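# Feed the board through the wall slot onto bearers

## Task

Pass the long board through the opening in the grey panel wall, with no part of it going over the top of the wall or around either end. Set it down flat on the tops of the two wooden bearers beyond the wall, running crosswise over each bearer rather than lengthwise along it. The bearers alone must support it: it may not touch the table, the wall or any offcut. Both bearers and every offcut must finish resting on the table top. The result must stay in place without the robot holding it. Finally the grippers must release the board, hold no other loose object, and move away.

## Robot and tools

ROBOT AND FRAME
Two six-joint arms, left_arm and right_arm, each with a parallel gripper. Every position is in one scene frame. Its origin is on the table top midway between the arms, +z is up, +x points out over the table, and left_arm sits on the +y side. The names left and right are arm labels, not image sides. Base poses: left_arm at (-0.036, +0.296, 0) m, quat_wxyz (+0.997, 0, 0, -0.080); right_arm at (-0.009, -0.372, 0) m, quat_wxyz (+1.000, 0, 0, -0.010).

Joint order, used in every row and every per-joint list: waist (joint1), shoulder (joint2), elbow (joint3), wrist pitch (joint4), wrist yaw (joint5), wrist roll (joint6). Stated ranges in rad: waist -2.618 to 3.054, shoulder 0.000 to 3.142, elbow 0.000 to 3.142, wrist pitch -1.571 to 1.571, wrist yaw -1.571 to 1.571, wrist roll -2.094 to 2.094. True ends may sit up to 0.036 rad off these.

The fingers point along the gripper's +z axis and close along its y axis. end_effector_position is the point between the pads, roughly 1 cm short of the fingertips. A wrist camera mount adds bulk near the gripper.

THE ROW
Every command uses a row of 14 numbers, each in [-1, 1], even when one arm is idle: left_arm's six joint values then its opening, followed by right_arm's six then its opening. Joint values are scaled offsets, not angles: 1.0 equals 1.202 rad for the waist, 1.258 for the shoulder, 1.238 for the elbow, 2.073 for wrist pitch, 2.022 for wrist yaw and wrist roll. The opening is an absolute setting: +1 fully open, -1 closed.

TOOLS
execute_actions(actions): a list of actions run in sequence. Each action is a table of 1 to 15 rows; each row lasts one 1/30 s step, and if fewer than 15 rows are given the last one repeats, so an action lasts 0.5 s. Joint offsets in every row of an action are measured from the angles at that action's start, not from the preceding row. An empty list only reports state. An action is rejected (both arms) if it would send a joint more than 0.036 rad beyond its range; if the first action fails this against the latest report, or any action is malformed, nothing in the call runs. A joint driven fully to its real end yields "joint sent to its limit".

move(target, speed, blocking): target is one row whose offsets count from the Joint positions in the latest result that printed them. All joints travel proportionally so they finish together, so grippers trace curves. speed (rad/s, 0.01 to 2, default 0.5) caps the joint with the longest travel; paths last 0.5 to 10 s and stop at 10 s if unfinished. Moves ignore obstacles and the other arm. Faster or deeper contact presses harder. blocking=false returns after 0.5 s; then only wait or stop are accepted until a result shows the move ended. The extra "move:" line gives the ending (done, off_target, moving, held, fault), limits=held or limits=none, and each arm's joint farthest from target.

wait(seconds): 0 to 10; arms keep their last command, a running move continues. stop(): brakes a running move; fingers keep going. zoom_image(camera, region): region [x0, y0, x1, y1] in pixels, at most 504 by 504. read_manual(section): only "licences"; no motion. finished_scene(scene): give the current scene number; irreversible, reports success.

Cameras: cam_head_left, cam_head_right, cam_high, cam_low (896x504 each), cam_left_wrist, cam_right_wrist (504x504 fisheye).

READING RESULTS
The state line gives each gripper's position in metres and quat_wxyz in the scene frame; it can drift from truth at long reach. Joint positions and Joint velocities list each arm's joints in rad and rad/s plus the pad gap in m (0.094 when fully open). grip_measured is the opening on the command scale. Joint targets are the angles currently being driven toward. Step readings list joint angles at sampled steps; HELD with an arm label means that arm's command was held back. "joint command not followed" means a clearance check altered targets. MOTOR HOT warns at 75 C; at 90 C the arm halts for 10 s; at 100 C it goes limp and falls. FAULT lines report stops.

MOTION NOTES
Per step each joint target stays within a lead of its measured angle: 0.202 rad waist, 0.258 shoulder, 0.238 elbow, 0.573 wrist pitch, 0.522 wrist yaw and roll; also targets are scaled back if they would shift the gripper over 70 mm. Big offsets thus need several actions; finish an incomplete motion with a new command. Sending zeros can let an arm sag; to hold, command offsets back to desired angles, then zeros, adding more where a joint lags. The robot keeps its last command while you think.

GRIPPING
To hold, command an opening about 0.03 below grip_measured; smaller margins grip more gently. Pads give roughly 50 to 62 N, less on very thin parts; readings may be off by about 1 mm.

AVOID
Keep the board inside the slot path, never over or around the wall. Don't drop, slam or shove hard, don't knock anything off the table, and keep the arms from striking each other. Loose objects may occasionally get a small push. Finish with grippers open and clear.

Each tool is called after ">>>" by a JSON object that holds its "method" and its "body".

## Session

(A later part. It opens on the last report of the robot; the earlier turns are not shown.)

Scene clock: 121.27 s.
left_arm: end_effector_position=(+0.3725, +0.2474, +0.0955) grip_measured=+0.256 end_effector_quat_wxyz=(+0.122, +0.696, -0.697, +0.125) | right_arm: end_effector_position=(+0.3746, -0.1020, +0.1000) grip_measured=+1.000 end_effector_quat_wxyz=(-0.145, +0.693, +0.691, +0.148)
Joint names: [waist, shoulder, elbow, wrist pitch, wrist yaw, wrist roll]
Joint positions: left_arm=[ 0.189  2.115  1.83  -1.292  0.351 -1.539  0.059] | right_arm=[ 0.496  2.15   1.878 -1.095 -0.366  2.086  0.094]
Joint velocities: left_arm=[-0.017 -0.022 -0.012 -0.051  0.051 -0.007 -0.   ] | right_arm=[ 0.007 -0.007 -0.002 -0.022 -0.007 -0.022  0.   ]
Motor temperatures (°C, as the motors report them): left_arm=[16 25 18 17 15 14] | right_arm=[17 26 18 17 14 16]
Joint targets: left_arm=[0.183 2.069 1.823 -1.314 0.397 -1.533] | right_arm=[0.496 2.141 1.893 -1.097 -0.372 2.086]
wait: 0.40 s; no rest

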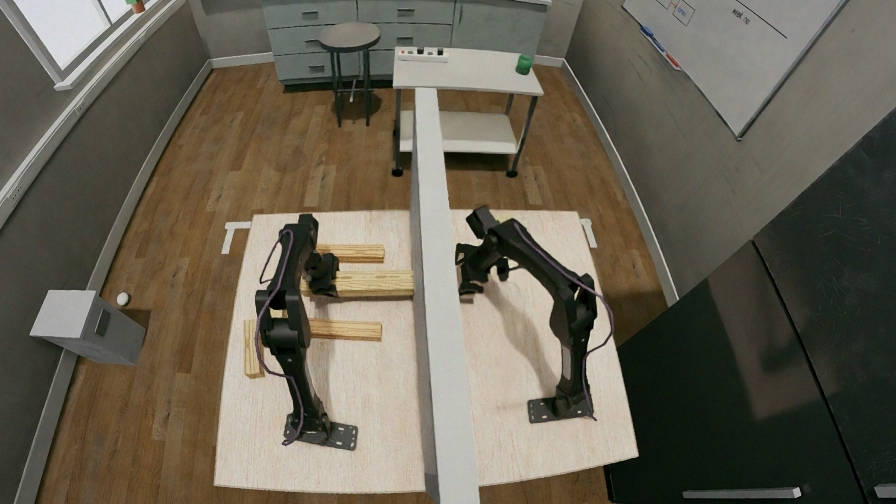

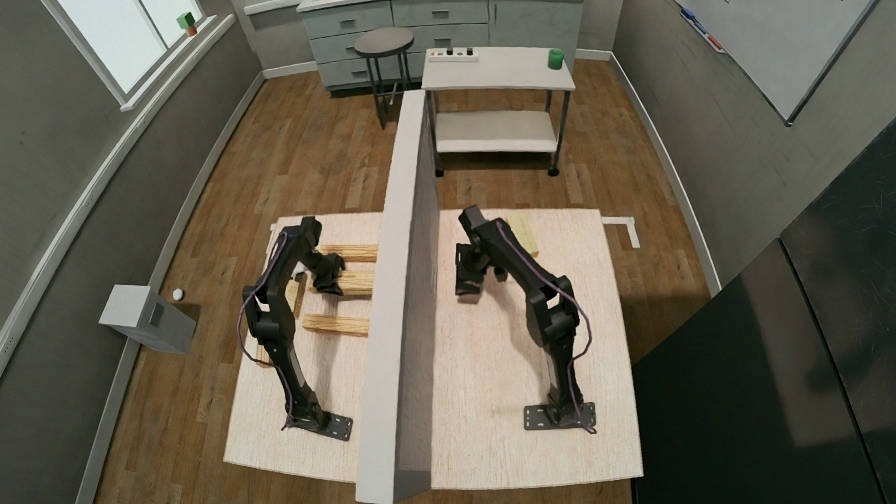

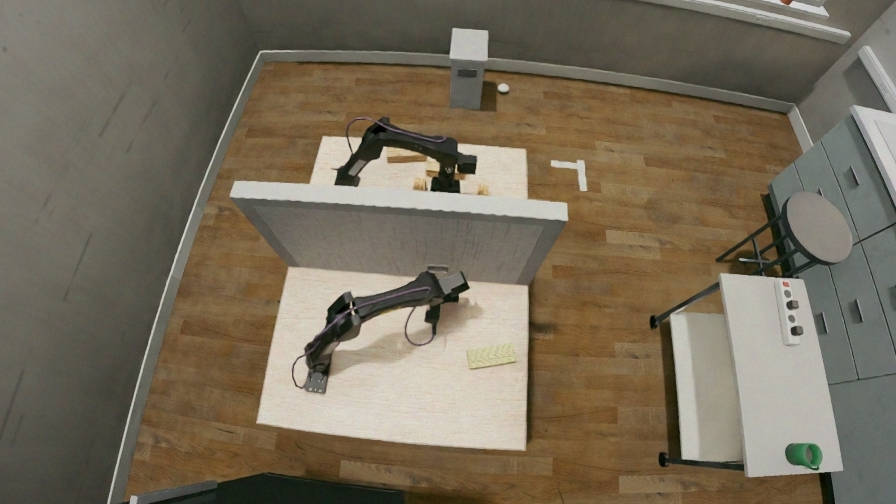

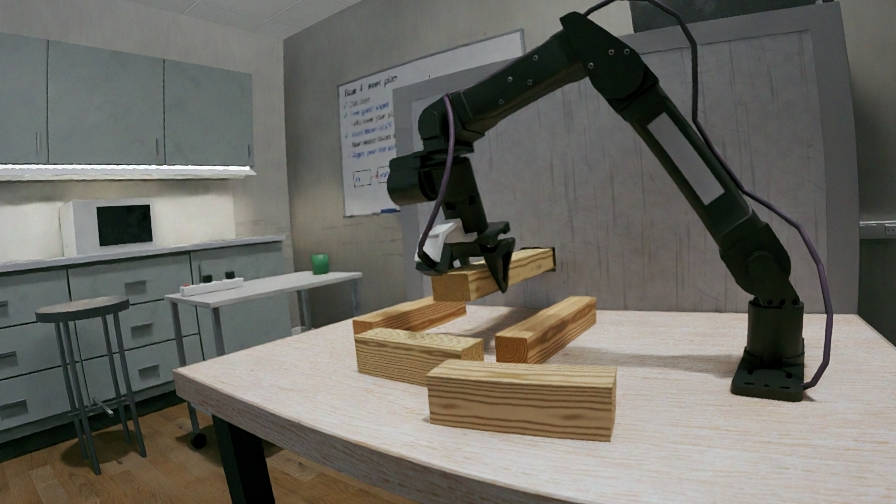

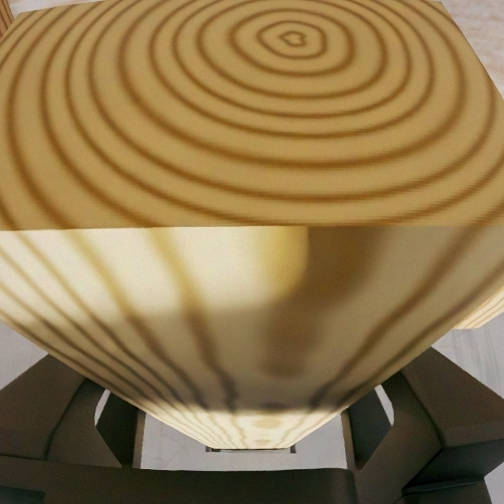

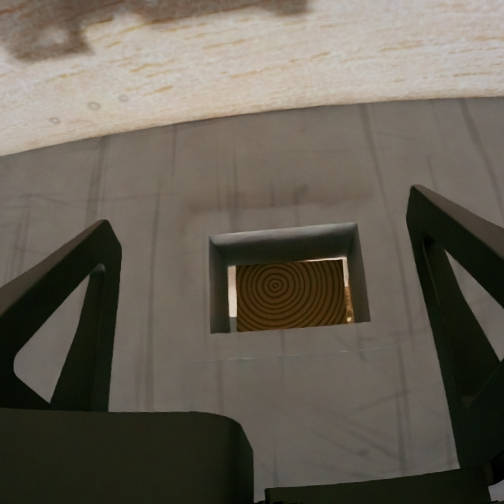

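>>> {"method": "execute_actions", "body": {"actions": [[[0.00108,-0.03657,-0.00565,-0.01211,0.02275,0.01212,0.15,0,-0.0072,0.012,-0.001,-0.003,0,1],[0.00716,-0.03657,-0.00565,-0.01360,0.02275,0.01533,0.15,0,-0.0072,0.012,-0.001,-0.003,0,1],[0.01323,-0.03657,-0.00565,-0.01510,0.02275,0.01855,0.15,0,-0.0072,0.012,-0.001,-0.003,0,1],[0.01930,-0.03657,-0.00565,-0.01659,0.02275,0.02176,0.15,0,-0.0072,0.012,-0.001,-0.003,0,1],[0.02538,-0.03657,-0.00565,-0.01809,0.02275,0.02498,0.15,0,-0.0072,0.012,-0.001,-0.003,0,1],[0.03145,-0.03657,-0.00565,-0.01959,0.02275,0.02819,0.15,0,-0.0072,0.012,-0.001,-0.003,0,1],[0.03752,-0.03657,-0.00565,-0.02108,0.02275,0.03141,0.15,0,-0.0072,0.012,-0.001,-0.003,0,1],[0.04359,-0.03657,-0.00565,-0.02258,0.02275,0.03462,0.15,0,-0.0072,0.012,-0.001,-0.003,0,1],[0.04967,-0.03657,-0.00565,-0.02407,0.02275,0.03784,0.15,0,-0.0072,0.012,-0.001,-0.003,0,1],[0.05574,-0.03657,-0.00565,-0.02557,0.02275,0.04105,0.15,0,-0.0072,0.012,-0.001,-0.003,0,1]]]}}

>>> {"method": "wait", "body": {"seconds": 0.4}}

Scene clock: 124.80 s.
left_arm: end_effector_position=(+0.3692, +0.2754, +0.0957) grip_measured=+0.256 end_effector_quat_wxyz=(+0.123, +0.698, -0.695, +0.126) | right_arm: end_effector_position=(+0.3746, -0.1020, +0.1000) grip_measured=+1.000 end_effector_quat_wxyz=(-0.145, +0.693, +0.691, +0.148)
Joint names: [waist, shoulder, elbow, wrist pitch, wrist yaw, wrist roll]
Joint positions: left_arm=[ 0.26   2.115  1.83  -1.316  0.352 -1.471  0.059] | right_arm=[ 0.496  2.15   1.878 -1.095 -0.366  2.086  0.094]
Joint velocities: left_arm=[ 0.027 -0.007  0.002 -0.007 -0.037  0.022  0.001] | right_arm=[ 0.007 -0.007 -0.012 -0.007 -0.037 -0.007  0.   ]
Motor temperatures (°C, as the motors report them): left_arm=[16 25 18 17 15 14] | right_arm=[17 26 17 17 14 16]
Joint targets: left_arm=[0.256 2.069 1.823 -1.345 0.397 -1.456] | right_arm=[0.496 2.141 1.893 -1.097 -0.372 2.086]
Step readings (joint positions):
0: left_arm=[0.189 2.115 1.830 -1.292 0.351 -1.538] | right_arm=[0.496 2.150 1.878 -1.095 -0.366 2.086]
1: left_arm=[0.189 2.115 1.830 -1.292 0.351 -1.536] | right_arm=[0.496 2.150 1.878 -1.095 -0.366 2.086]
2: left_arm=[0.189 2.115 1.830 -1.292 0.351 -1.532] | right_arm=[0.496 2.150 1.878 -1.095 -0.366 2.086]
4: left_arm=[0.191 2.115 1.830 -1.295 0.351 -1.522] | right_arm=[0.496 2.150 1.878 -1.095 -0.366 2.086]
8: left_arm=[0.212 2.115 1.830 -1.303 0.352 -1.500] | right_arm=[0.496 2.150 1.878 -1.095 -0.366 2.086]
15: Joint positions above

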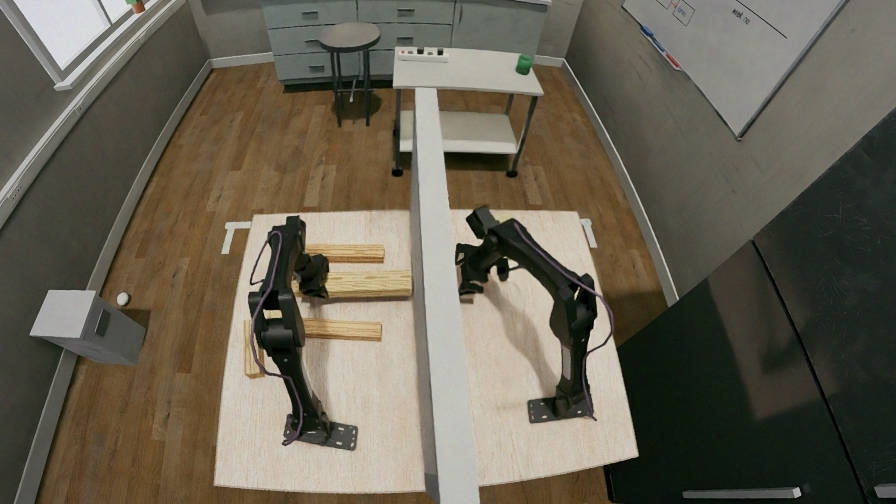

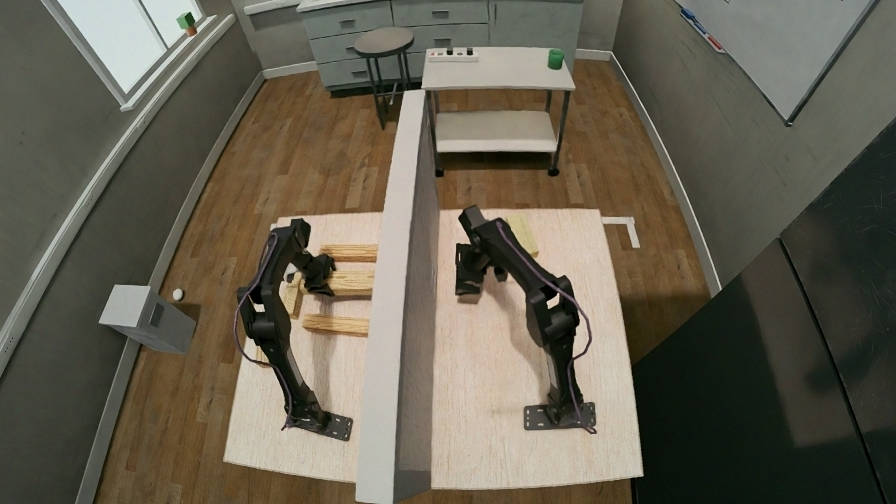

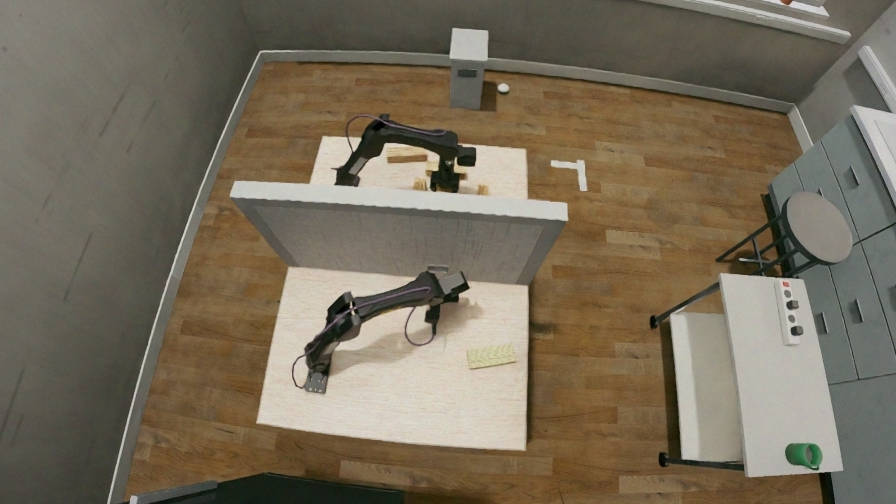

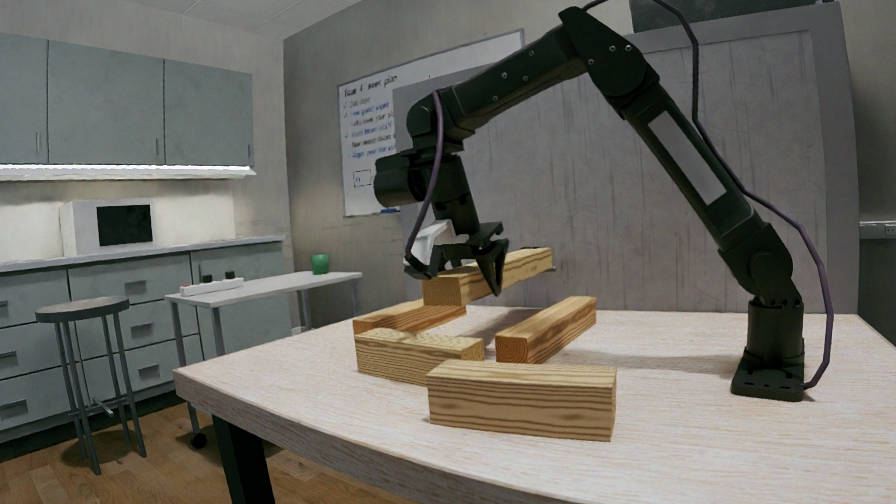

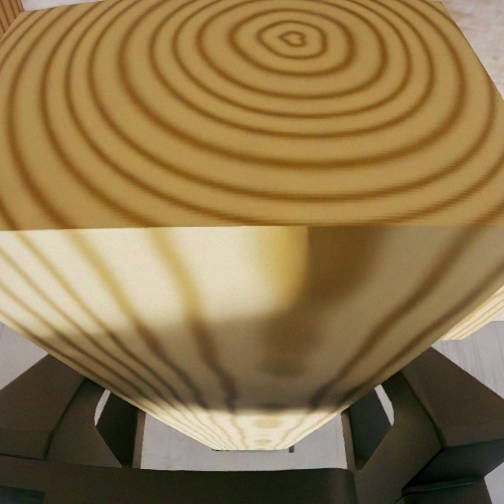

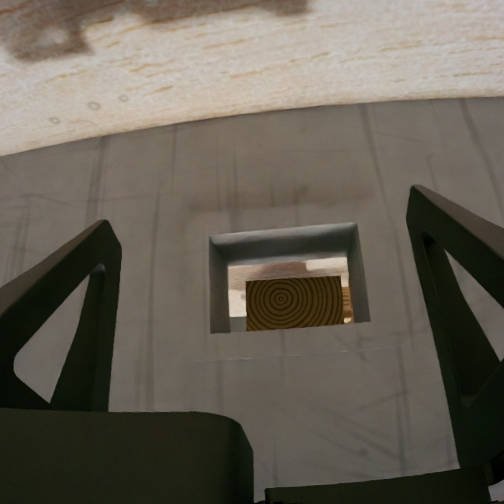

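Scene clock: 125.20 s.
left_arm: end_effector_position=(+0.3685, +0.2754, +0.0957) grip_measured=+0.256 end_effector_quat_wxyz=(+0.123, +0.695, -0.697, +0.126) | right_arm: end_effector_position=(+0.3746, -0.1020, +0.1000) grip_measured=+1.000 end_effector_quat_wxyz=(-0.145, +0.693, +0.691, +0.148)
Joint names: [waist, shoulder, elbow, wrist pitch, wrist yaw, wrist roll]
Joint positions: left_arm=[ 0.26   2.115  1.83  -1.319  0.352 -1.462  0.059] | right_arm=[ 0.496  2.15   1.878 -1.095 -0.366  2.086  0.094]
Joint velocities: left_arm=[-0.002  0.012 -0.002  0.007 -0.007 -0.051 -0.   ] | right_arm=[ 0.002 -0.012  0.002 -0.051 -0.007  0.022  0.   ]
Motor temperatures (°C, as the motors report them): left_arm=[16 25 18 17 15 14] | right_arm=[17 26 17 17 14 16]
Joint targets: left_arm=[0.256 2.069 1.823 -1.345 0.397 -1.456] | right_arm=[0.496 2.141 1.893 -1.097 -0.372 2.086]
wait: 0.40 s; at rest by 0.37 s

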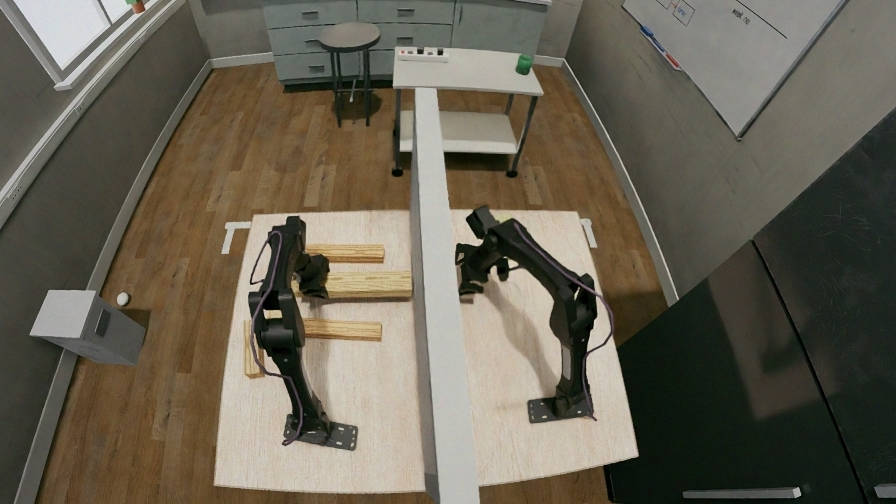

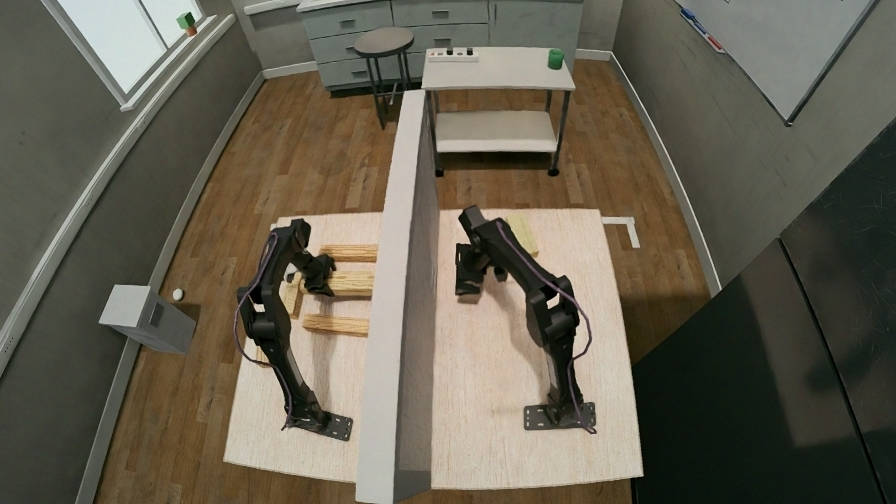

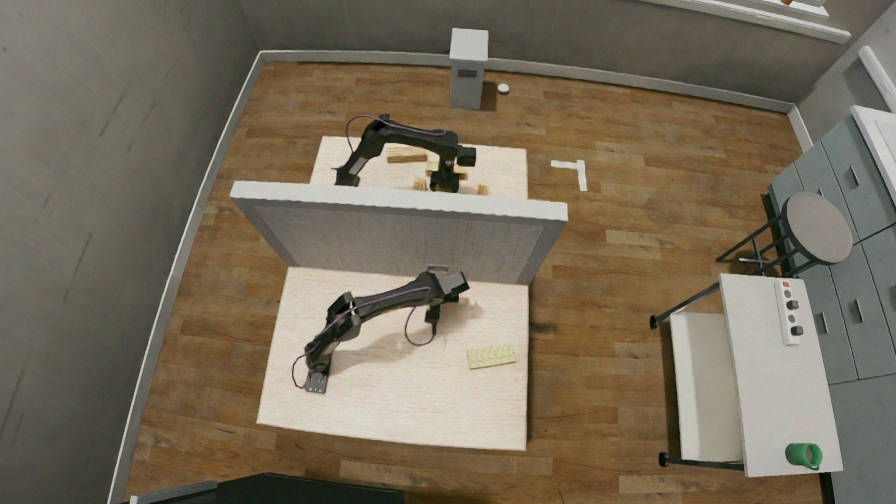

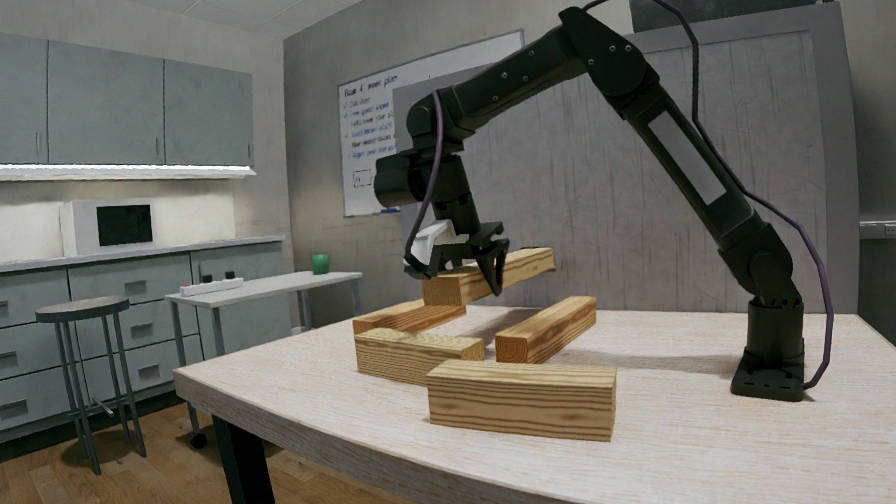

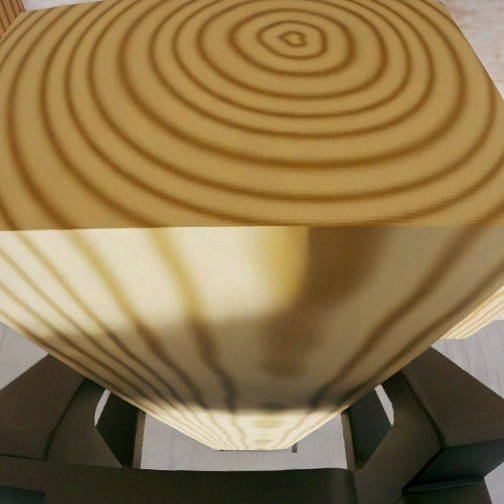

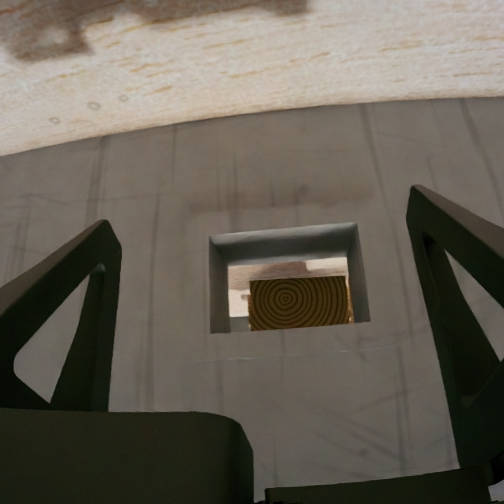

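>>> {"method": "zoom_image", "body": {"camera": "cam_head_left", "region": [280, 220, 460, 360]}}

Region (280, 220, 460, 360) of cam_head_left's 896x504 image, scaled by 2.800, with more detail than that image has.

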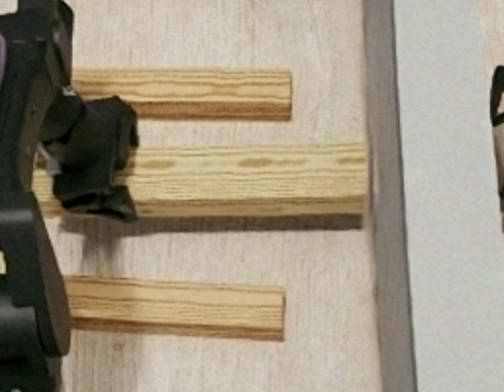

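>>> {"method": "move", "body": {"target": [0.0499,-0.3545,-0.5048,0.0870,0.0193,0.0353,0.15,-0.3328,-0.477,-0.3053,0,0.18,-0.297,1], "speed": 0.45}}

Scene clock: 128.27 s.
left_arm: end_effector_position=(+0.2556, +0.2811, +0.0791) grip_measured=+0.256 end_effector_quat_wxyz=(+0.121, +0.692, -0.702, +0.121) | right_arm: end_effector_position=(+0.3616, -0.3375, +0.2074) grip_measured=+1.000 end_effector_quat_wxyz=(+0.147, +0.633, +0.743, +0.162)
Joint names: [waist, shoulder, elbow, wrist pitch, wrist yaw, wrist roll]
Joint positions: left_arm=[ 0.311  1.706  1.213 -1.134  0.34  -1.396  0.059] | right_arm=[ 0.101  1.566  1.524 -1.088 -0.021  1.497  0.094]
Joint velocities: left_arm=[-0.017 -0.012  0.002  0.022 -0.022 -0.022  0.001] | right_arm=[ 0.012 -0.007 -0.002  0.007 -0.007 -0.022  0.   ]
Motor temperatures (°C, as the motors report them): left_arm=[16 25 17 17 15 14] | right_arm=[17 26 17 17 14 16]
Joint targets: left_arm=[0.320 1.669 1.205 -1.139 0.391 -1.391] | right_arm=[0.096 1.550 1.501 -1.095 -0.002 1.486]
move: off_target (left_arm, right_arm); limits=none; left_arm: farthest joint: the wrist yaw, 0.051 radians from its target (0.039 radians at the start); right_arm: farthest joint: the elbow, 0.024 radians from its target (0.378 radians at the start)

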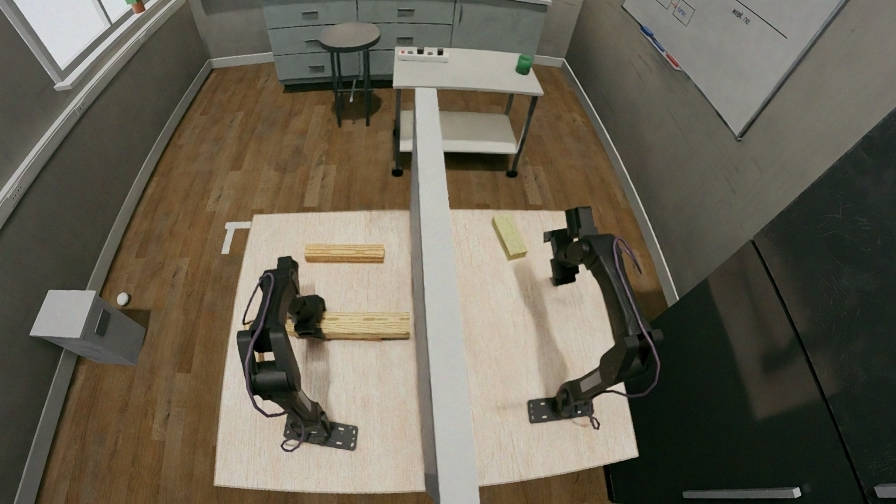

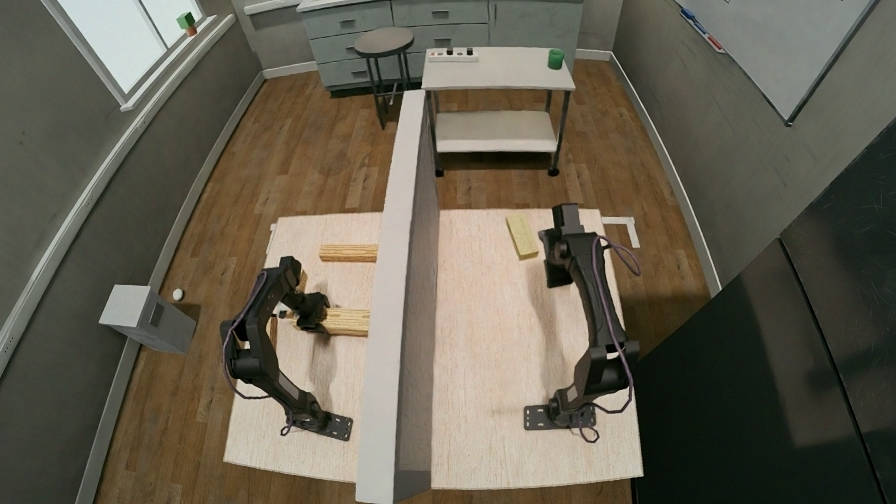

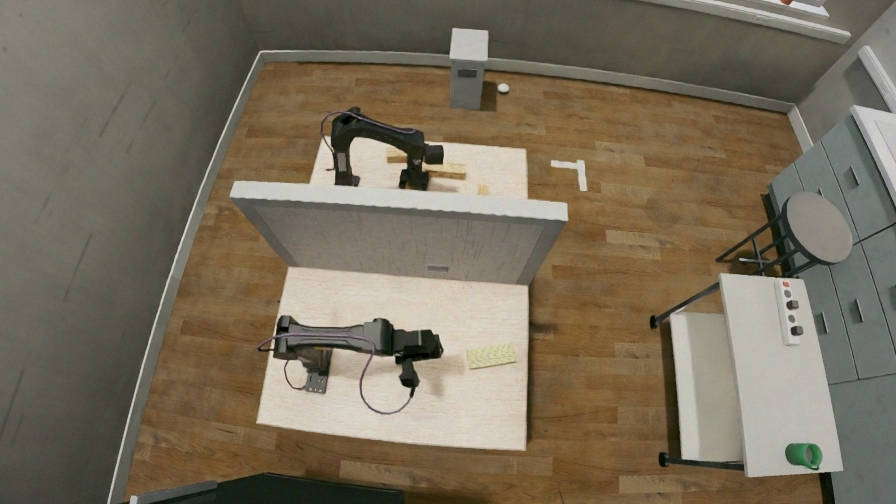

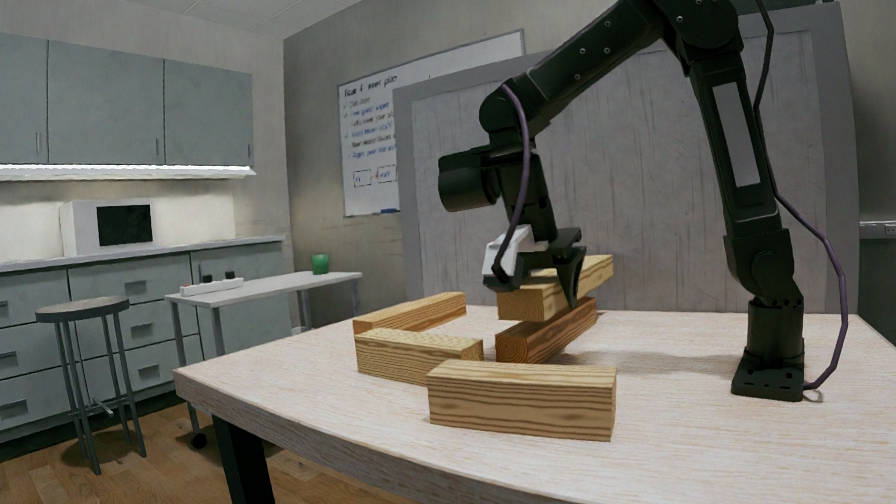

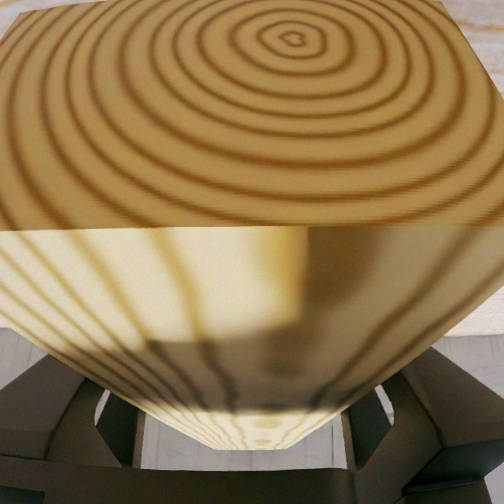

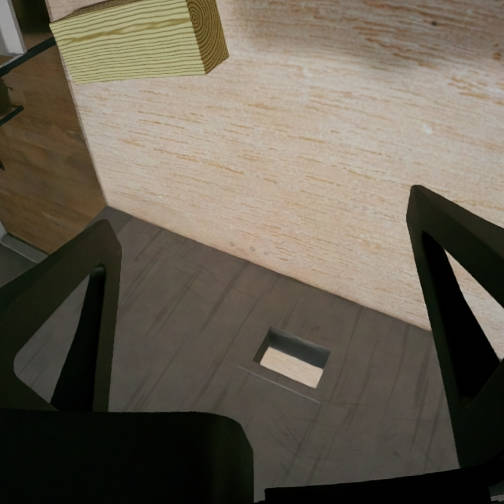

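>>> {"method": "zoom_image", "body": {"camera": "cam_low", "region": [420, 210, 660, 390]}}

>>> {"method": "zoom_image", "body": {"camera": "cam_head_left", "region": [230, 230, 450, 390]}}

Region (420, 210, 660, 390) of cam_low's 896x504 image, scaled by 2.100, with more detail than that image has; it fills the top 378 rows of this view, and the rest is white.

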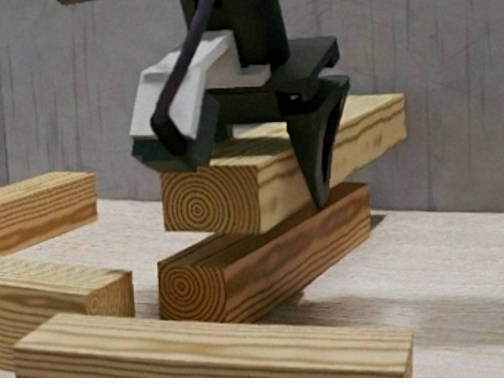

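Region (230, 230, 450, 390) of cam_head_left's 896x504 image, scaled by 2.291, with more detail than that image has; it fills the top 367 rows of this view, and the rest is white.

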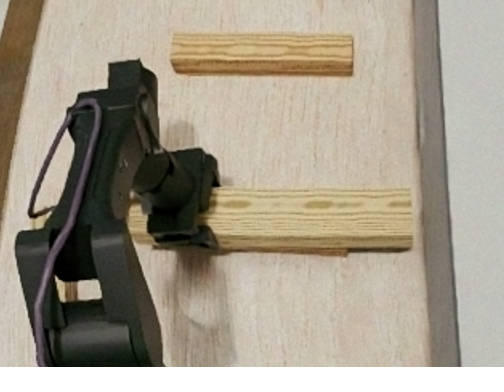

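>>> {"method": "execute_actions", "body": {"actions": [[[0.00749,-0.00318,-0.01026,0.00121,0.0260,0.00247,0.15,-0.0042,-0.0127,-0.0186,-0.0034,0.0094,-0.0054,1],[0.00749,-0.00079,-0.01405,0.00483,0.0268,0.00247,0.15,-0.0042,-0.0127,-0.0186,-0.0034,0.0094,-0.0054,1],[0.00749,0.00159,-0.01785,0.00844,0.0275,0.00247,0.15,-0.0042,-0.0127,-0.0186,-0.0034,0.0094,-0.0054,1],[0.00749,0.00398,-0.02165,0.01206,0.0282,0.00247,0.15,-0.0042,-0.0127,-0.0186,-0.0034,0.0094,-0.0054,1],[0.00749,0.00636,-0.02545,0.01568,0.0282,0.00247,0.15,-0.0042,-0.0127,-0.0186,-0.0034,0.0094,-0.0054,1],[0.00749,0.00874,-0.02924,0.01930,0.0282,0.00247,0.15,-0.0042,-0.0127,-0.0186,-0.0034,0.0094,-0.0054,1],[0.00749,0.01113,-0.03304,0.02292,0.0282,0.00247,0.15,-0.0042,-0.0127,-0.0186,-0.0034,0.0094,-0.0054,1],[0.00749,0.01351,-0.03684,0.02653,0.0282,0.00247,0.15,-0.0042,-0.0127,-0.0186,-0.0034,0.0094,-0.0054,1],[0.00749,0.01590,-0.04063,0.03015,0.0282,0.00247,0.15,-0.0042,-0.0127,-0.0186,-0.0034,0.0094,-0.0054,1],[0.00749,0.01828,-0.04443,0.03377,0.0282,0.00247,0.15,-0.0042,-0.0127,-0.0186,-0.0034,0.0094,-0.0054,1]]]}}

>>> {"method": "wait", "body": {"seconds": 0.4}}

Scene clock: 131.40 s.
left_arm: end_effector_position=(+0.2565, +0.2803, +0.0659) grip_measured=+0.255 end_effector_quat_wxyz=(+0.123, +0.692, -0.700, +0.127) | right_arm: end_effector_position=(+0.3616, -0.3376, +0.2074) grip_measured=+1.000 end_effector_quat_wxyz=(+0.147, +0.633, +0.743, +0.162)
Joint names: [waist, shoulder, elbow, wrist pitch, wrist yaw, wrist roll]
Joint positions: left_arm=[ 0.315  1.72   1.172 -1.076  0.352 -1.395  0.059] | right_arm=[ 0.101  1.566  1.524 -1.088 -0.02   1.496  0.094]
Joint velocities: left_arm=[ 0.002  0.002 -0.012  0.007  0.066  0.022 -0.001] | right_arm=[-0.012  0.002 -0.007  0.007  0.007  0.066  0.   ]
Motor temperatures (°C, as the motors report them): left_arm=[16 24 17 17 15 14] | right_arm=[17 25 17 17 14 16]
Joint targets: left_arm=[0.320 1.729 1.158 -1.064 0.396 -1.391] | right_arm=[0.096 1.550 1.501 -1.095 -0.002 1.486]
Step readings (joint positions):
0: left_arm=[0.311 1.706 1.213 -1.134 0.340 -1.396] | right_arm=[0.101 1.566 1.524 -1.088 -0.021 1.496]
1: left_arm=[0.311 1.706 1.213 -1.133 0.340 -1.396] | right_arm=[0.101 1.566 1.524 -1.088 -0.020 1.496]
2: left_arm=[0.311 1.706 1.213 -1.132 0.340 -1.396] | right_arm=[0.101 1.566 1.524 -1.088 -0.020 1.496]
4: left_arm=[0.311 1.706 1.208 -1.122 0.342 -1.396] | right_arm=[0.101 1.566 1.524 -1.088 -0.020 1.496]
8: left_arm=[0.311 1.708 1.186 -1.099 0.345 -1.396] | right_arm=[0.101 1.566 1.524 -1.088 -0.020 1.496]
15: Joint positions above

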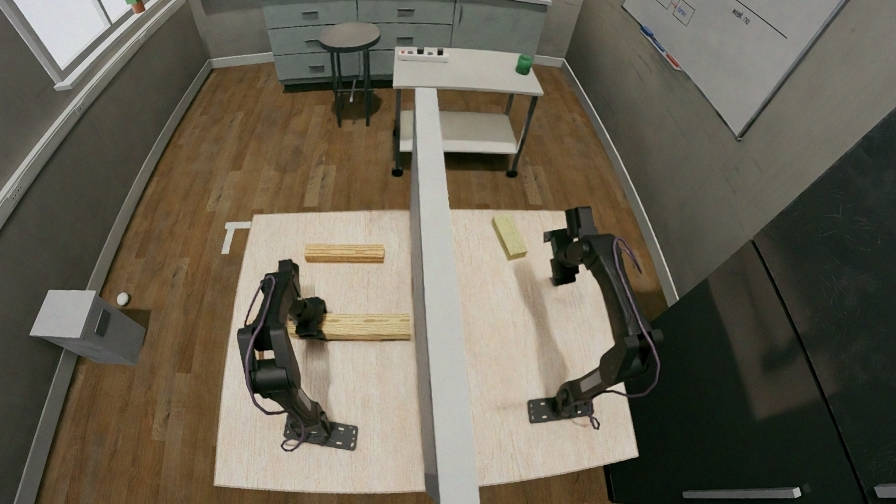

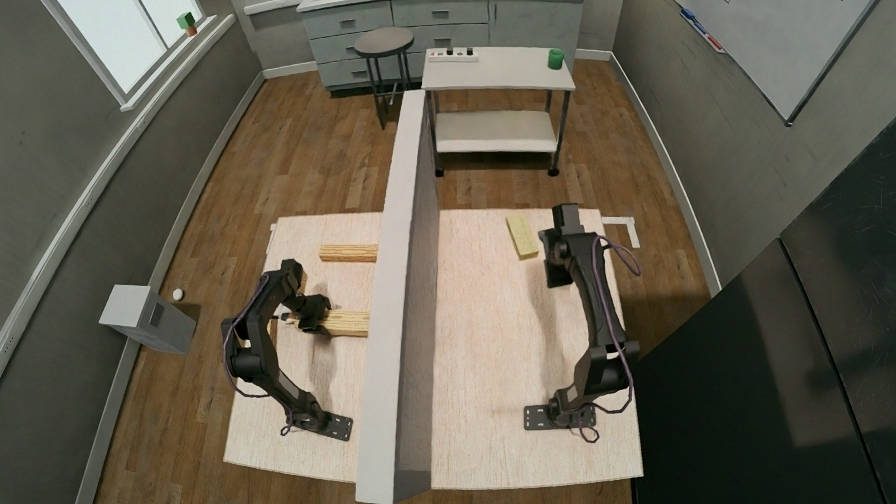

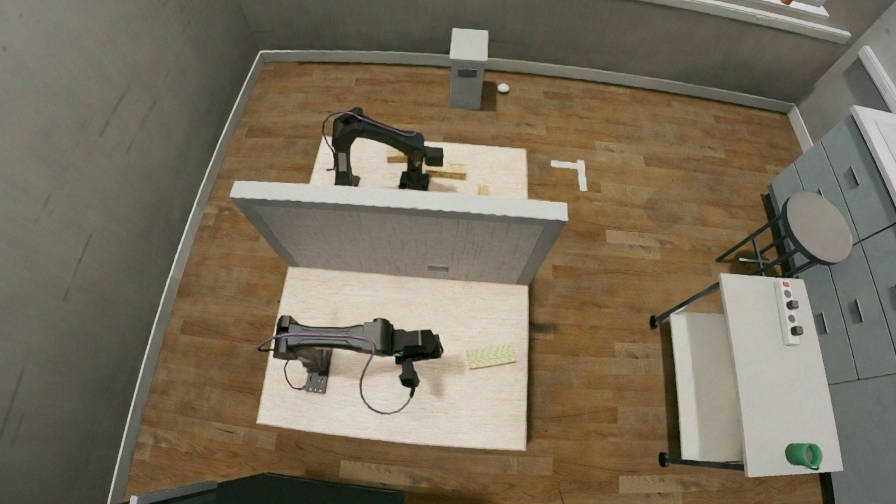

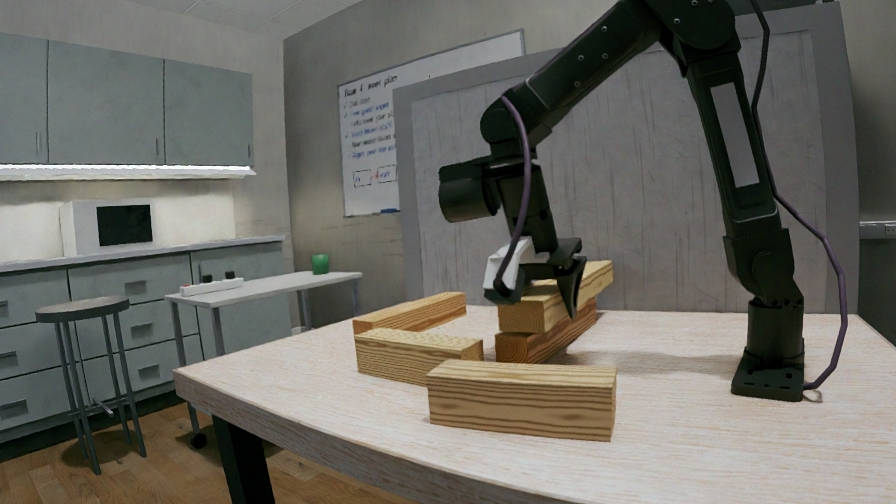

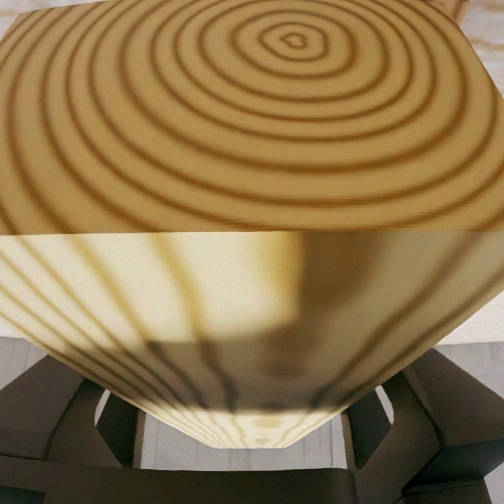

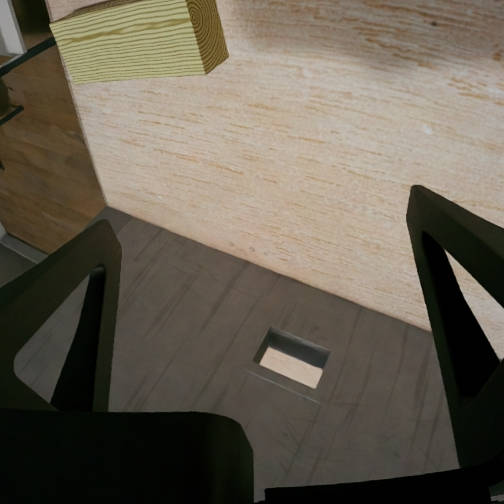

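Scene clock: 131.80 s.
left_arm: end_effector_position=(+0.2566, +0.2803, +0.0660) grip_measured=+0.255 end_effector_quat_wxyz=(+0.123, +0.692, -0.700, +0.127) | right_arm: end_effector_position=(+0.3616, -0.3376, +0.2074) grip_measured=+1.000 end_effector_quat_wxyz=(+0.147, +0.633, +0.743, +0.162)
Joint names: [waist, shoulder, elbow, wrist pitch, wrist yaw, wrist roll]
Joint positions: left_arm=[ 0.315  1.72   1.172 -1.076  0.352 -1.395  0.059] | right_arm=[ 0.101  1.566  1.524 -1.088 -0.02   1.496  0.094]
Joint velocities: left_arm=[-0.017  0.002  0.007 -0.037  0.037  0.022 -0.   ] | right_arm=[ 0.012 -0.002  0.002  0.095 -0.051 -0.037  0.   ]
Motor temperatures (°C, as the motors report them): left_arm=[16 24 17 17 15 14] | right_arm=[17 25 17 17 14 16]
Joint targets: left_arm=[0.320 1.729 1.158 -1.064 0.397 -1.391] | right_arm=[0.096 1.550 1.501 -1.095 -0.002 1.486]
wait: 0.40 s; at rest by 0.17 s

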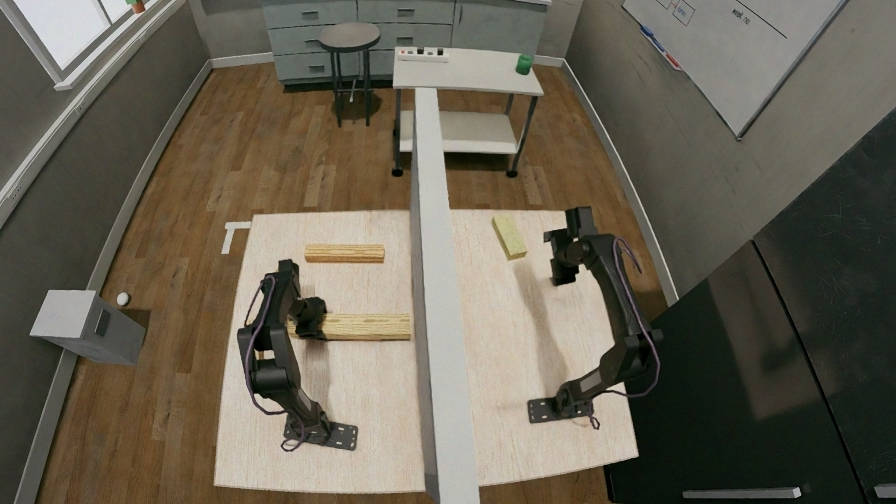

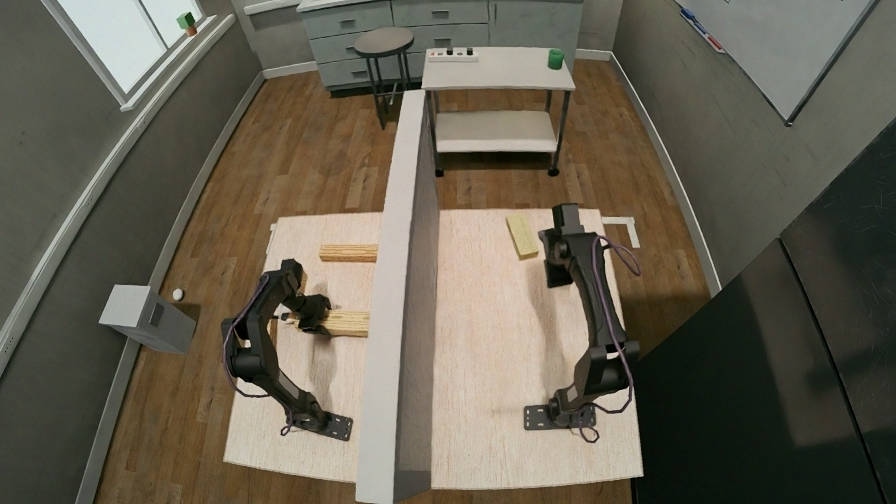

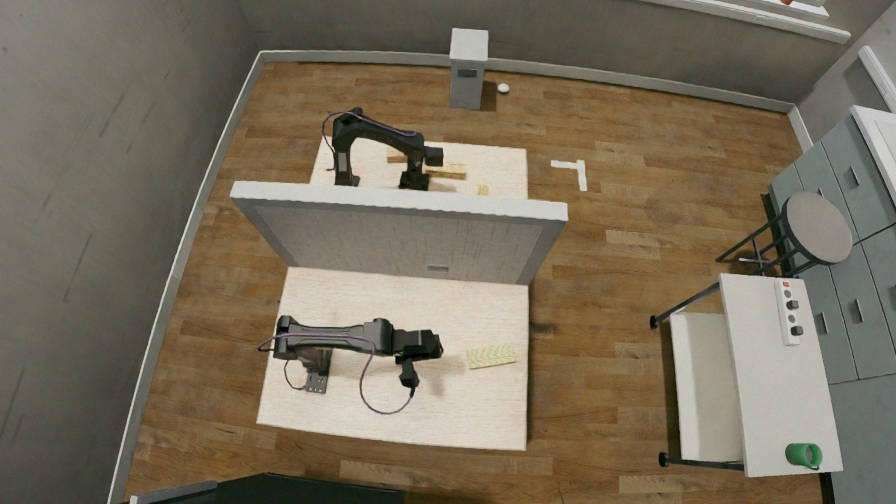

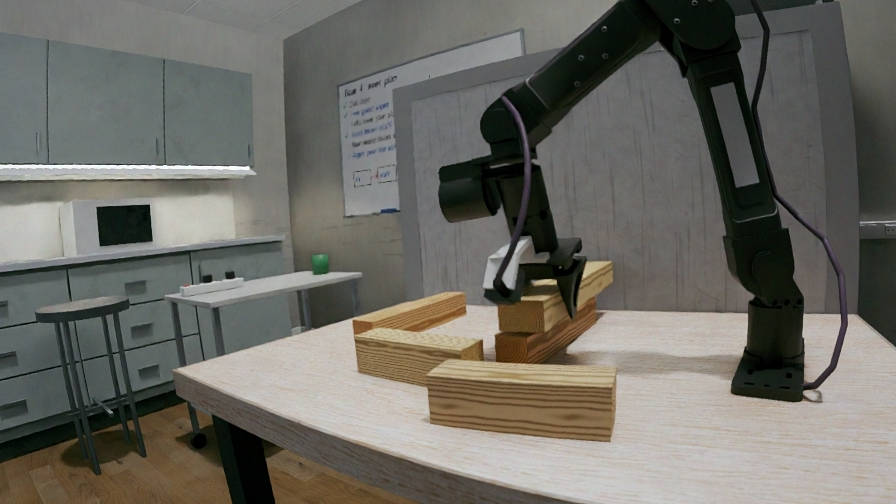

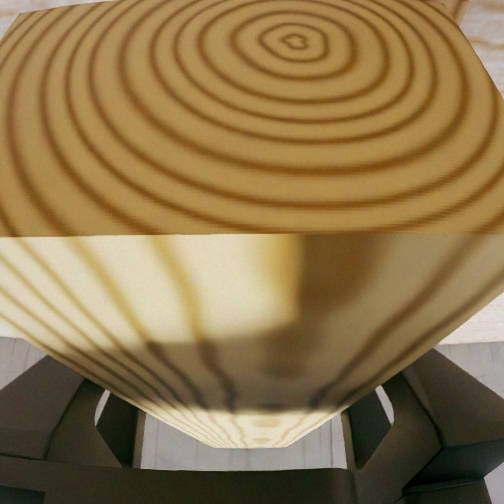

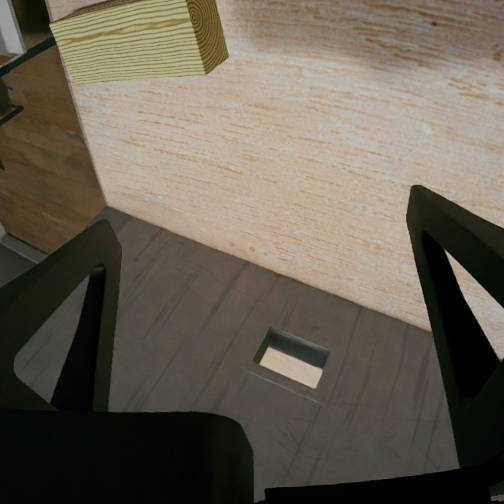

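>>> {"method": "zoom_image", "body": {"camera": "cam_low", "region": [440, 220, 640, 380]}}

Region (440, 220, 640, 380) of cam_low's 896x504 image, scaled by 2.520, with more detail than that image has; it fills the top 403 rows of this view, and the rest is white.

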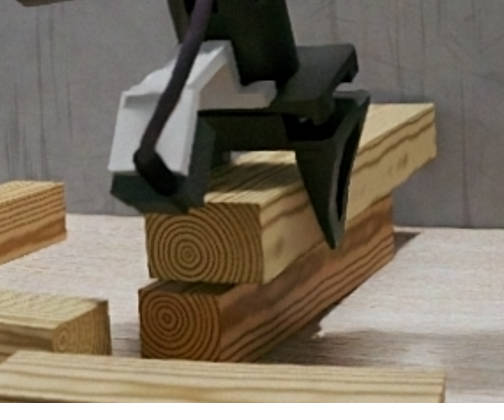

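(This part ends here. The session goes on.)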